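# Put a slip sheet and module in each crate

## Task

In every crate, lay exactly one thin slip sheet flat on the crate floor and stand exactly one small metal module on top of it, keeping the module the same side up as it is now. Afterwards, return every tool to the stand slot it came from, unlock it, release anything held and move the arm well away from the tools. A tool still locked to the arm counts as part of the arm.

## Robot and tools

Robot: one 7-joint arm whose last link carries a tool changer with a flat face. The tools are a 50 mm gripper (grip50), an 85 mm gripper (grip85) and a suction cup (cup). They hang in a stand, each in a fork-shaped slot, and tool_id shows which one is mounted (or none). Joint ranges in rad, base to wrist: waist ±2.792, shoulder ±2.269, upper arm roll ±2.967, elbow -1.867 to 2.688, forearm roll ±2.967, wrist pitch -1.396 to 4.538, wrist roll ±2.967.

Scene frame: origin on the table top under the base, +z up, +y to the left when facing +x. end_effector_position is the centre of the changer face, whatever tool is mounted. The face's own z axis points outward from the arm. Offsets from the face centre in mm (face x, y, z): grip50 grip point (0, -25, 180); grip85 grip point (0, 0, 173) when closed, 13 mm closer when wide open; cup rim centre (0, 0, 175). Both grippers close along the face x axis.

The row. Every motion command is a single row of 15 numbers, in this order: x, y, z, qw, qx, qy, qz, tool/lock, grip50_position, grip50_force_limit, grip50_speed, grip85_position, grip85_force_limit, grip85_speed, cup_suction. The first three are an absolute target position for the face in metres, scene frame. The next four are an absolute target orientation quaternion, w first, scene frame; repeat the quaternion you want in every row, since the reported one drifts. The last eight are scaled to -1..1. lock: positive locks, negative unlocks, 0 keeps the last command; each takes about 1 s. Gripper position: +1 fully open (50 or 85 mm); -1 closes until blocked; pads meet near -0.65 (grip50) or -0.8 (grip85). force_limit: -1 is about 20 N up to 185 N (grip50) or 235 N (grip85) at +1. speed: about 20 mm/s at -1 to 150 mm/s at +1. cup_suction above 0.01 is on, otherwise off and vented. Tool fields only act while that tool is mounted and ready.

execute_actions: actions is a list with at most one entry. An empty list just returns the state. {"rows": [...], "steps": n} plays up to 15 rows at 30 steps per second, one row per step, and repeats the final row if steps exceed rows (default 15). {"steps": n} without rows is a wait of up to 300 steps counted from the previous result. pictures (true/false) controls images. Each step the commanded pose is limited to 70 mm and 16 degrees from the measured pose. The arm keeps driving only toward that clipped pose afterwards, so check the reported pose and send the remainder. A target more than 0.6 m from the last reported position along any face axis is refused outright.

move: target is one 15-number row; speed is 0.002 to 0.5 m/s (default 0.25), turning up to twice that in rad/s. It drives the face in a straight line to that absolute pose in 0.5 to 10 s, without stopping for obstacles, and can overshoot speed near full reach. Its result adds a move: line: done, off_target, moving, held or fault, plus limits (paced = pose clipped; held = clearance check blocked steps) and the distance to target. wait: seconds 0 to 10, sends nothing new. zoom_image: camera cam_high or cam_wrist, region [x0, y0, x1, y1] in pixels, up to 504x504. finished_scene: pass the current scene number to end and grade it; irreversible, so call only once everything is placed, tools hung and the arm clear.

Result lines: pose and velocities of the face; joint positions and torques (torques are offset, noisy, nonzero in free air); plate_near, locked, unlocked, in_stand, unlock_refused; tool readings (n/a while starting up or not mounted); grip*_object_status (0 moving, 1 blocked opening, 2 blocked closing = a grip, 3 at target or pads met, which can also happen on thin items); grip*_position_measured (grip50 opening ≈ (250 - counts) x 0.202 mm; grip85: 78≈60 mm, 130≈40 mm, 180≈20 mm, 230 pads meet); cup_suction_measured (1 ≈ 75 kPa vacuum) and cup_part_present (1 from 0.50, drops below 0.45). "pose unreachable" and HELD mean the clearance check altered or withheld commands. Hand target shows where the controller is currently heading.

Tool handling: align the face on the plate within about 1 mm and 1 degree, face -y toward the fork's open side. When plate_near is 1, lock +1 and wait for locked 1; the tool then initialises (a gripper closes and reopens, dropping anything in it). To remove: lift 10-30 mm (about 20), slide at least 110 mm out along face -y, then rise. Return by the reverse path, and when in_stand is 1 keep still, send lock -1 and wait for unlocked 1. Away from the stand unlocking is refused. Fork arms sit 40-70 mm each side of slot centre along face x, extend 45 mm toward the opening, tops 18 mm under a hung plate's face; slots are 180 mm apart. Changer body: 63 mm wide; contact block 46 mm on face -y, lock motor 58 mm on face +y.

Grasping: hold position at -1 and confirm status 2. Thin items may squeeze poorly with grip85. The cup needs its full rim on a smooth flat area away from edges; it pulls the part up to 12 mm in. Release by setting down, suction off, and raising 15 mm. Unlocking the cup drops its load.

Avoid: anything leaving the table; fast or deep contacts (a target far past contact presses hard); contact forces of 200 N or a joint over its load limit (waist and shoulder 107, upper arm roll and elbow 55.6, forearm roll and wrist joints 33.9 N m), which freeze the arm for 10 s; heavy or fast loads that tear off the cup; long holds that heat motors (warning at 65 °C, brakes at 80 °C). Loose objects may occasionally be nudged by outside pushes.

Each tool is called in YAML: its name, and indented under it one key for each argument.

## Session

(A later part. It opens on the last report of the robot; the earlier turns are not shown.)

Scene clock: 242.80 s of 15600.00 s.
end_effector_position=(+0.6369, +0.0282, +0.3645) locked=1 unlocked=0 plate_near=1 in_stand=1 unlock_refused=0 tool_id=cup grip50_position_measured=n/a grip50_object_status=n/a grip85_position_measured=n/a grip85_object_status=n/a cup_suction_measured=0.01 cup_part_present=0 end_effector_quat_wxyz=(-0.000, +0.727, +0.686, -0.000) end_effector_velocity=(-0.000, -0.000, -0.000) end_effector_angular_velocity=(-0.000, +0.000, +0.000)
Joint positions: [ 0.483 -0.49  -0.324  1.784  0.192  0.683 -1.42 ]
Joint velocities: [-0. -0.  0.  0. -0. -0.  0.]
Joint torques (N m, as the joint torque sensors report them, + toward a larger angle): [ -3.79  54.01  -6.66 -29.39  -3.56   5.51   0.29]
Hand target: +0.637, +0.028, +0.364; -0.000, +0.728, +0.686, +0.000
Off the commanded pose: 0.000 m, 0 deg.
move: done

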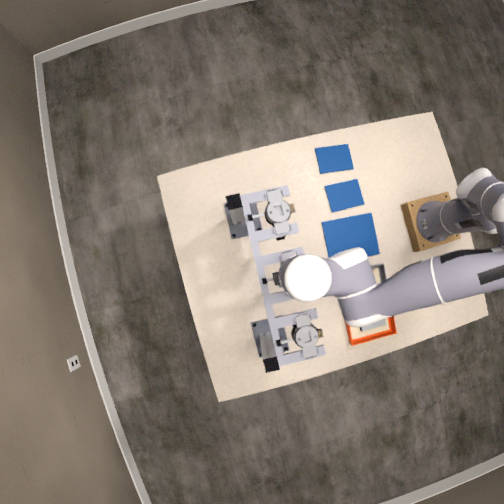

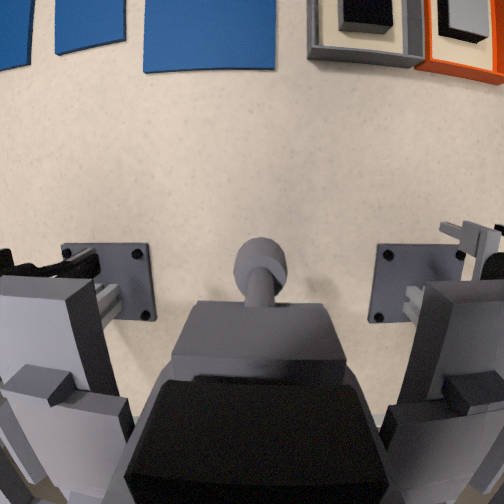

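move:
  target: [0.637,0.0282,0.3645,0,0.7278,0.6858,0,-1,1,0,0,1,0,0,0]
  speed: 0.01

wait:
  seconds: 1

move:
  target: [0.637,0.0282,0.42,0,0.7278,0.6858,0,0,1,0,0,1,0,0,0]
  speed: 0.03

move:
  target: [0.4,0,0.55,0,0.7278,0.6858,0,0,1,0,0,1,0,0,0]

Scene clock: 247.47 s of 15600.00 s.
end_effector_position=(+0.6369, +0.0282, +0.3643) locked=0 unlocked=0 plate_near=1 in_stand=1 unlock_refused=0 tool_id=none grip50_position_measured=n/a grip50_object_status=n/a grip85_position_measured=n/a grip85_object_status=n/a cup_suction_measured=n/a cup_part_present=n/a end_effector_quat_wxyz=(-0.000, +0.728, +0.686, -0.000) end_effector_velocity=(-0.000, -0.000, -0.000) end_effector_angular_velocity=(-0.000, +0.001, +0.000)
Joint positions: [ 0.483 -0.49  -0.324  1.784  0.192  0.684 -1.42 ]
Joint velocities: [ 0.     0.     0.     0.    -0.    -0.001 -0.   ]
Joint torques (N m, as the joint torque sensors report them, + toward a larger angle): [ -0.39  51.94  -5.88 -26.23  -3.5    3.74   1.34]
Hand target: +0.637, +0.028, +0.365; -0.000, +0.728, +0.686, +0.000
Off the commanded pose: 0.000 m, 0 deg.
move: done

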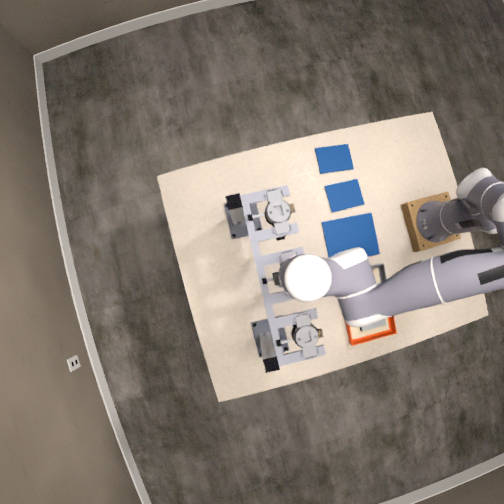

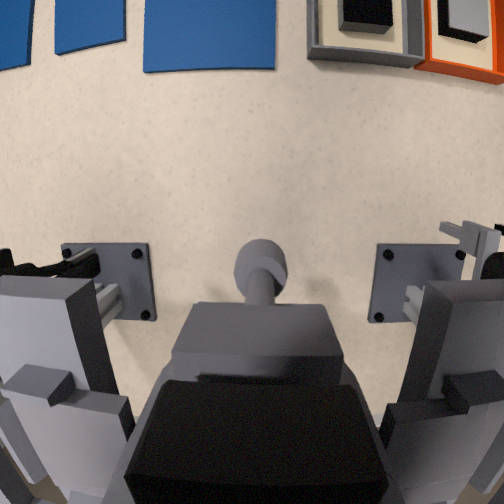

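Scene clock: 248.47 s of 15600.00 s.
end_effector_position=(+0.6369, +0.0282, +0.3643) locked=0 unlocked=1 plate_near=1 in_stand=1 unlock_refused=0 tool_id=none grip50_position_measured=n/a grip50_object_status=n/a grip85_position_measured=n/a grip85_object_status=n/a cup_suction_measured=n/a cup_part_present=n/a end_effector_quat_wxyz=(-0.000, +0.728, +0.686, -0.000) end_effector_velocity=(-0.000, -0.000, -0.000) end_effector_angular_velocity=(-0.000, +0.000, +0.000)
Joint positions: [ 0.483 -0.49  -0.324  1.784  0.192  0.684 -1.42 ]
Joint velocities: [-0.  0. -0.  0. -0. -0. -0.]
Joint torques (N m, as the joint torque sensors report them, + toward a larger angle): [ -0.67  51.41  -5.69 -26.39  -3.34   4.06   1.08]
Hand target: +0.637, +0.028, +0.365; -0.000, +0.728, +0.686, +0.000
Off the commanded pose: 0.000 m, 0 deg.
Steps of this call (steps 1 to 30: nothing new was sent). Readings (end_effector_position | what the end effector reports):
1: (+0.6369, +0.0282, +0.3643) | locked=0 unlocked=0 plate_near=1 in_stand=1 unlock_refused=0 tool_id=none grip50_position_measured=n/a grip50_object_status=n/a grip85_position_measured=n/a grip85_object_status=n/a cup_suction_measured=n/a cup_part_present=n/a
2: (+0.6369, +0.0282, +0.3643) | locked=0 unlocked=0 plate_near=1 in_stand=1 unlock_refused=0 tool_id=none grip50_position_measured=n/a grip50_object_status=n/a grip85_position_measured=n/a grip85_object_status=n/a cup_suction_measured=n/a cup_part_present=n/a
4: (+0.6369, +0.0282, +0.3643) | locked=0 unlocked=1 plate_near=1 in_stand=1 unlock_refused=0 tool_id=none grip50_position_measured=n/a grip50_object_status=n/a grip85_position_measured=n/a grip85_object_status=n/a cup_suction_measured=n/a cup_part_present=n/a
8: (+0.6369, +0.0282, +0.3643) | locked=0 unlocked=1 plate_near=1 in_stand=1 unlock_refused=0 tool_id=none grip50_position_measured=n/a grip50_object_status=n/a grip85_position_measured=n/a grip85_object_status=n/a cup_suction_measured=n/a cup_part_present=n/a
30: the state above

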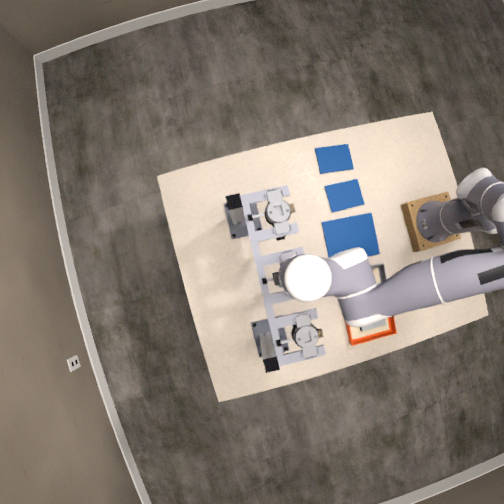

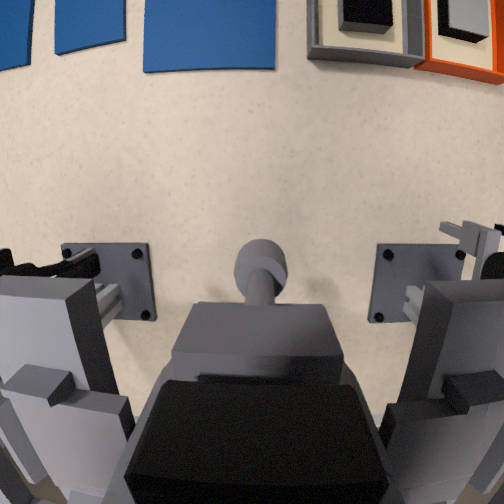

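Scene clock: 250.57 s of 15600.00 s.
end_effector_position=(+0.6368, +0.0280, +0.4201) locked=0 unlocked=1 plate_near=0 in_stand=0 unlock_refused=0 tool_id=none grip50_position_measured=n/a grip50_object_status=n/a grip85_position_measured=n/a grip85_object_status=n/a cup_suction_measured=n/a cup_part_present=n/a end_effector_quat_wxyz=(+0.000, +0.728, +0.686, +0.000) end_effector_velocity=(-0.000, +0.000, -0.000) end_effector_angular_velocity=(-0.000, +0.000, -0.000)
Joint positions: [ 0.493 -0.403 -0.338  1.75   0.153  0.568 -1.395]
Joint velocities: [ 0.    -0.    -0.    -0.     0.    -0.     0.001]
Joint torques (N m, as the joint torque sensors report them, + toward a larger angle): [ -0.38  48.26  -4.55 -27.64  -3.95   2.98   1.33]
Hand target: +0.637, +0.028, +0.420; +0.000, +0.728, +0.686, -0.000
Off the commanded pose: 0.000 m, 0 deg.
move: done

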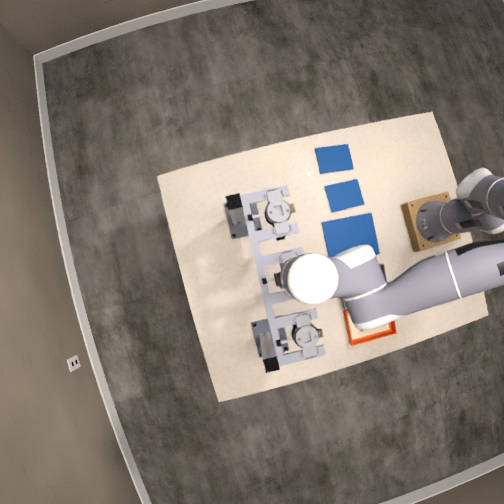

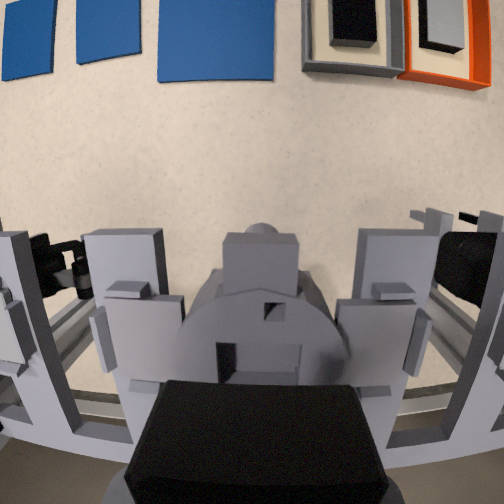

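Scene clock: 252.07 s of 15600.00 s.
end_effector_position=(+0.3995, -0.0010, +0.5494) locked=0 unlocked=1 plate_near=0 in_stand=0 unlock_refused=0 tool_id=none grip50_position_measured=n/a grip50_object_status=n/a grip85_position_measured=n/a grip85_object_status=n/a cup_suction_measured=n/a cup_part_present=n/a end_effector_quat_wxyz=(-0.000, +0.728, +0.686, +0.000) end_effector_velocity=(+0.000, +0.000, -0.001) end_effector_angular_velocity=(-0.002, +0.002, +0.001)
Joint positions: [ 0.496  0.391 -0.192  2.238 -0.079  0.294 -1.153]
Joint velocities: [ 0.    -0.002 -0.     0.    -0.001 -0.    -0.001]
Joint torques (N m, as the joint torque sensors report them, + toward a larger angle): [ -1.39  13.99   1.39 -30.38  -3.9    3.79   0.51]
Hand target: +0.400, -0.001, +0.549; -0.000, +0.728, +0.686, +0.000
Off the commanded pose: 0.001 m, 0 deg.
move: done

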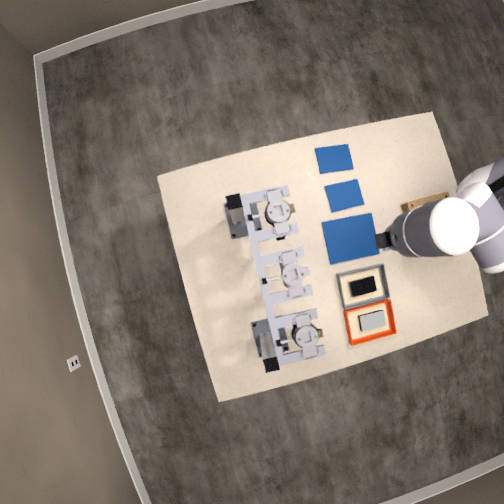

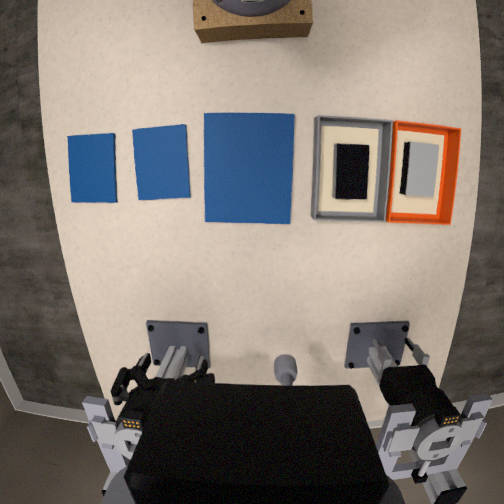

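finished_scene:
  scene: 1

The scene is finished: the task was done.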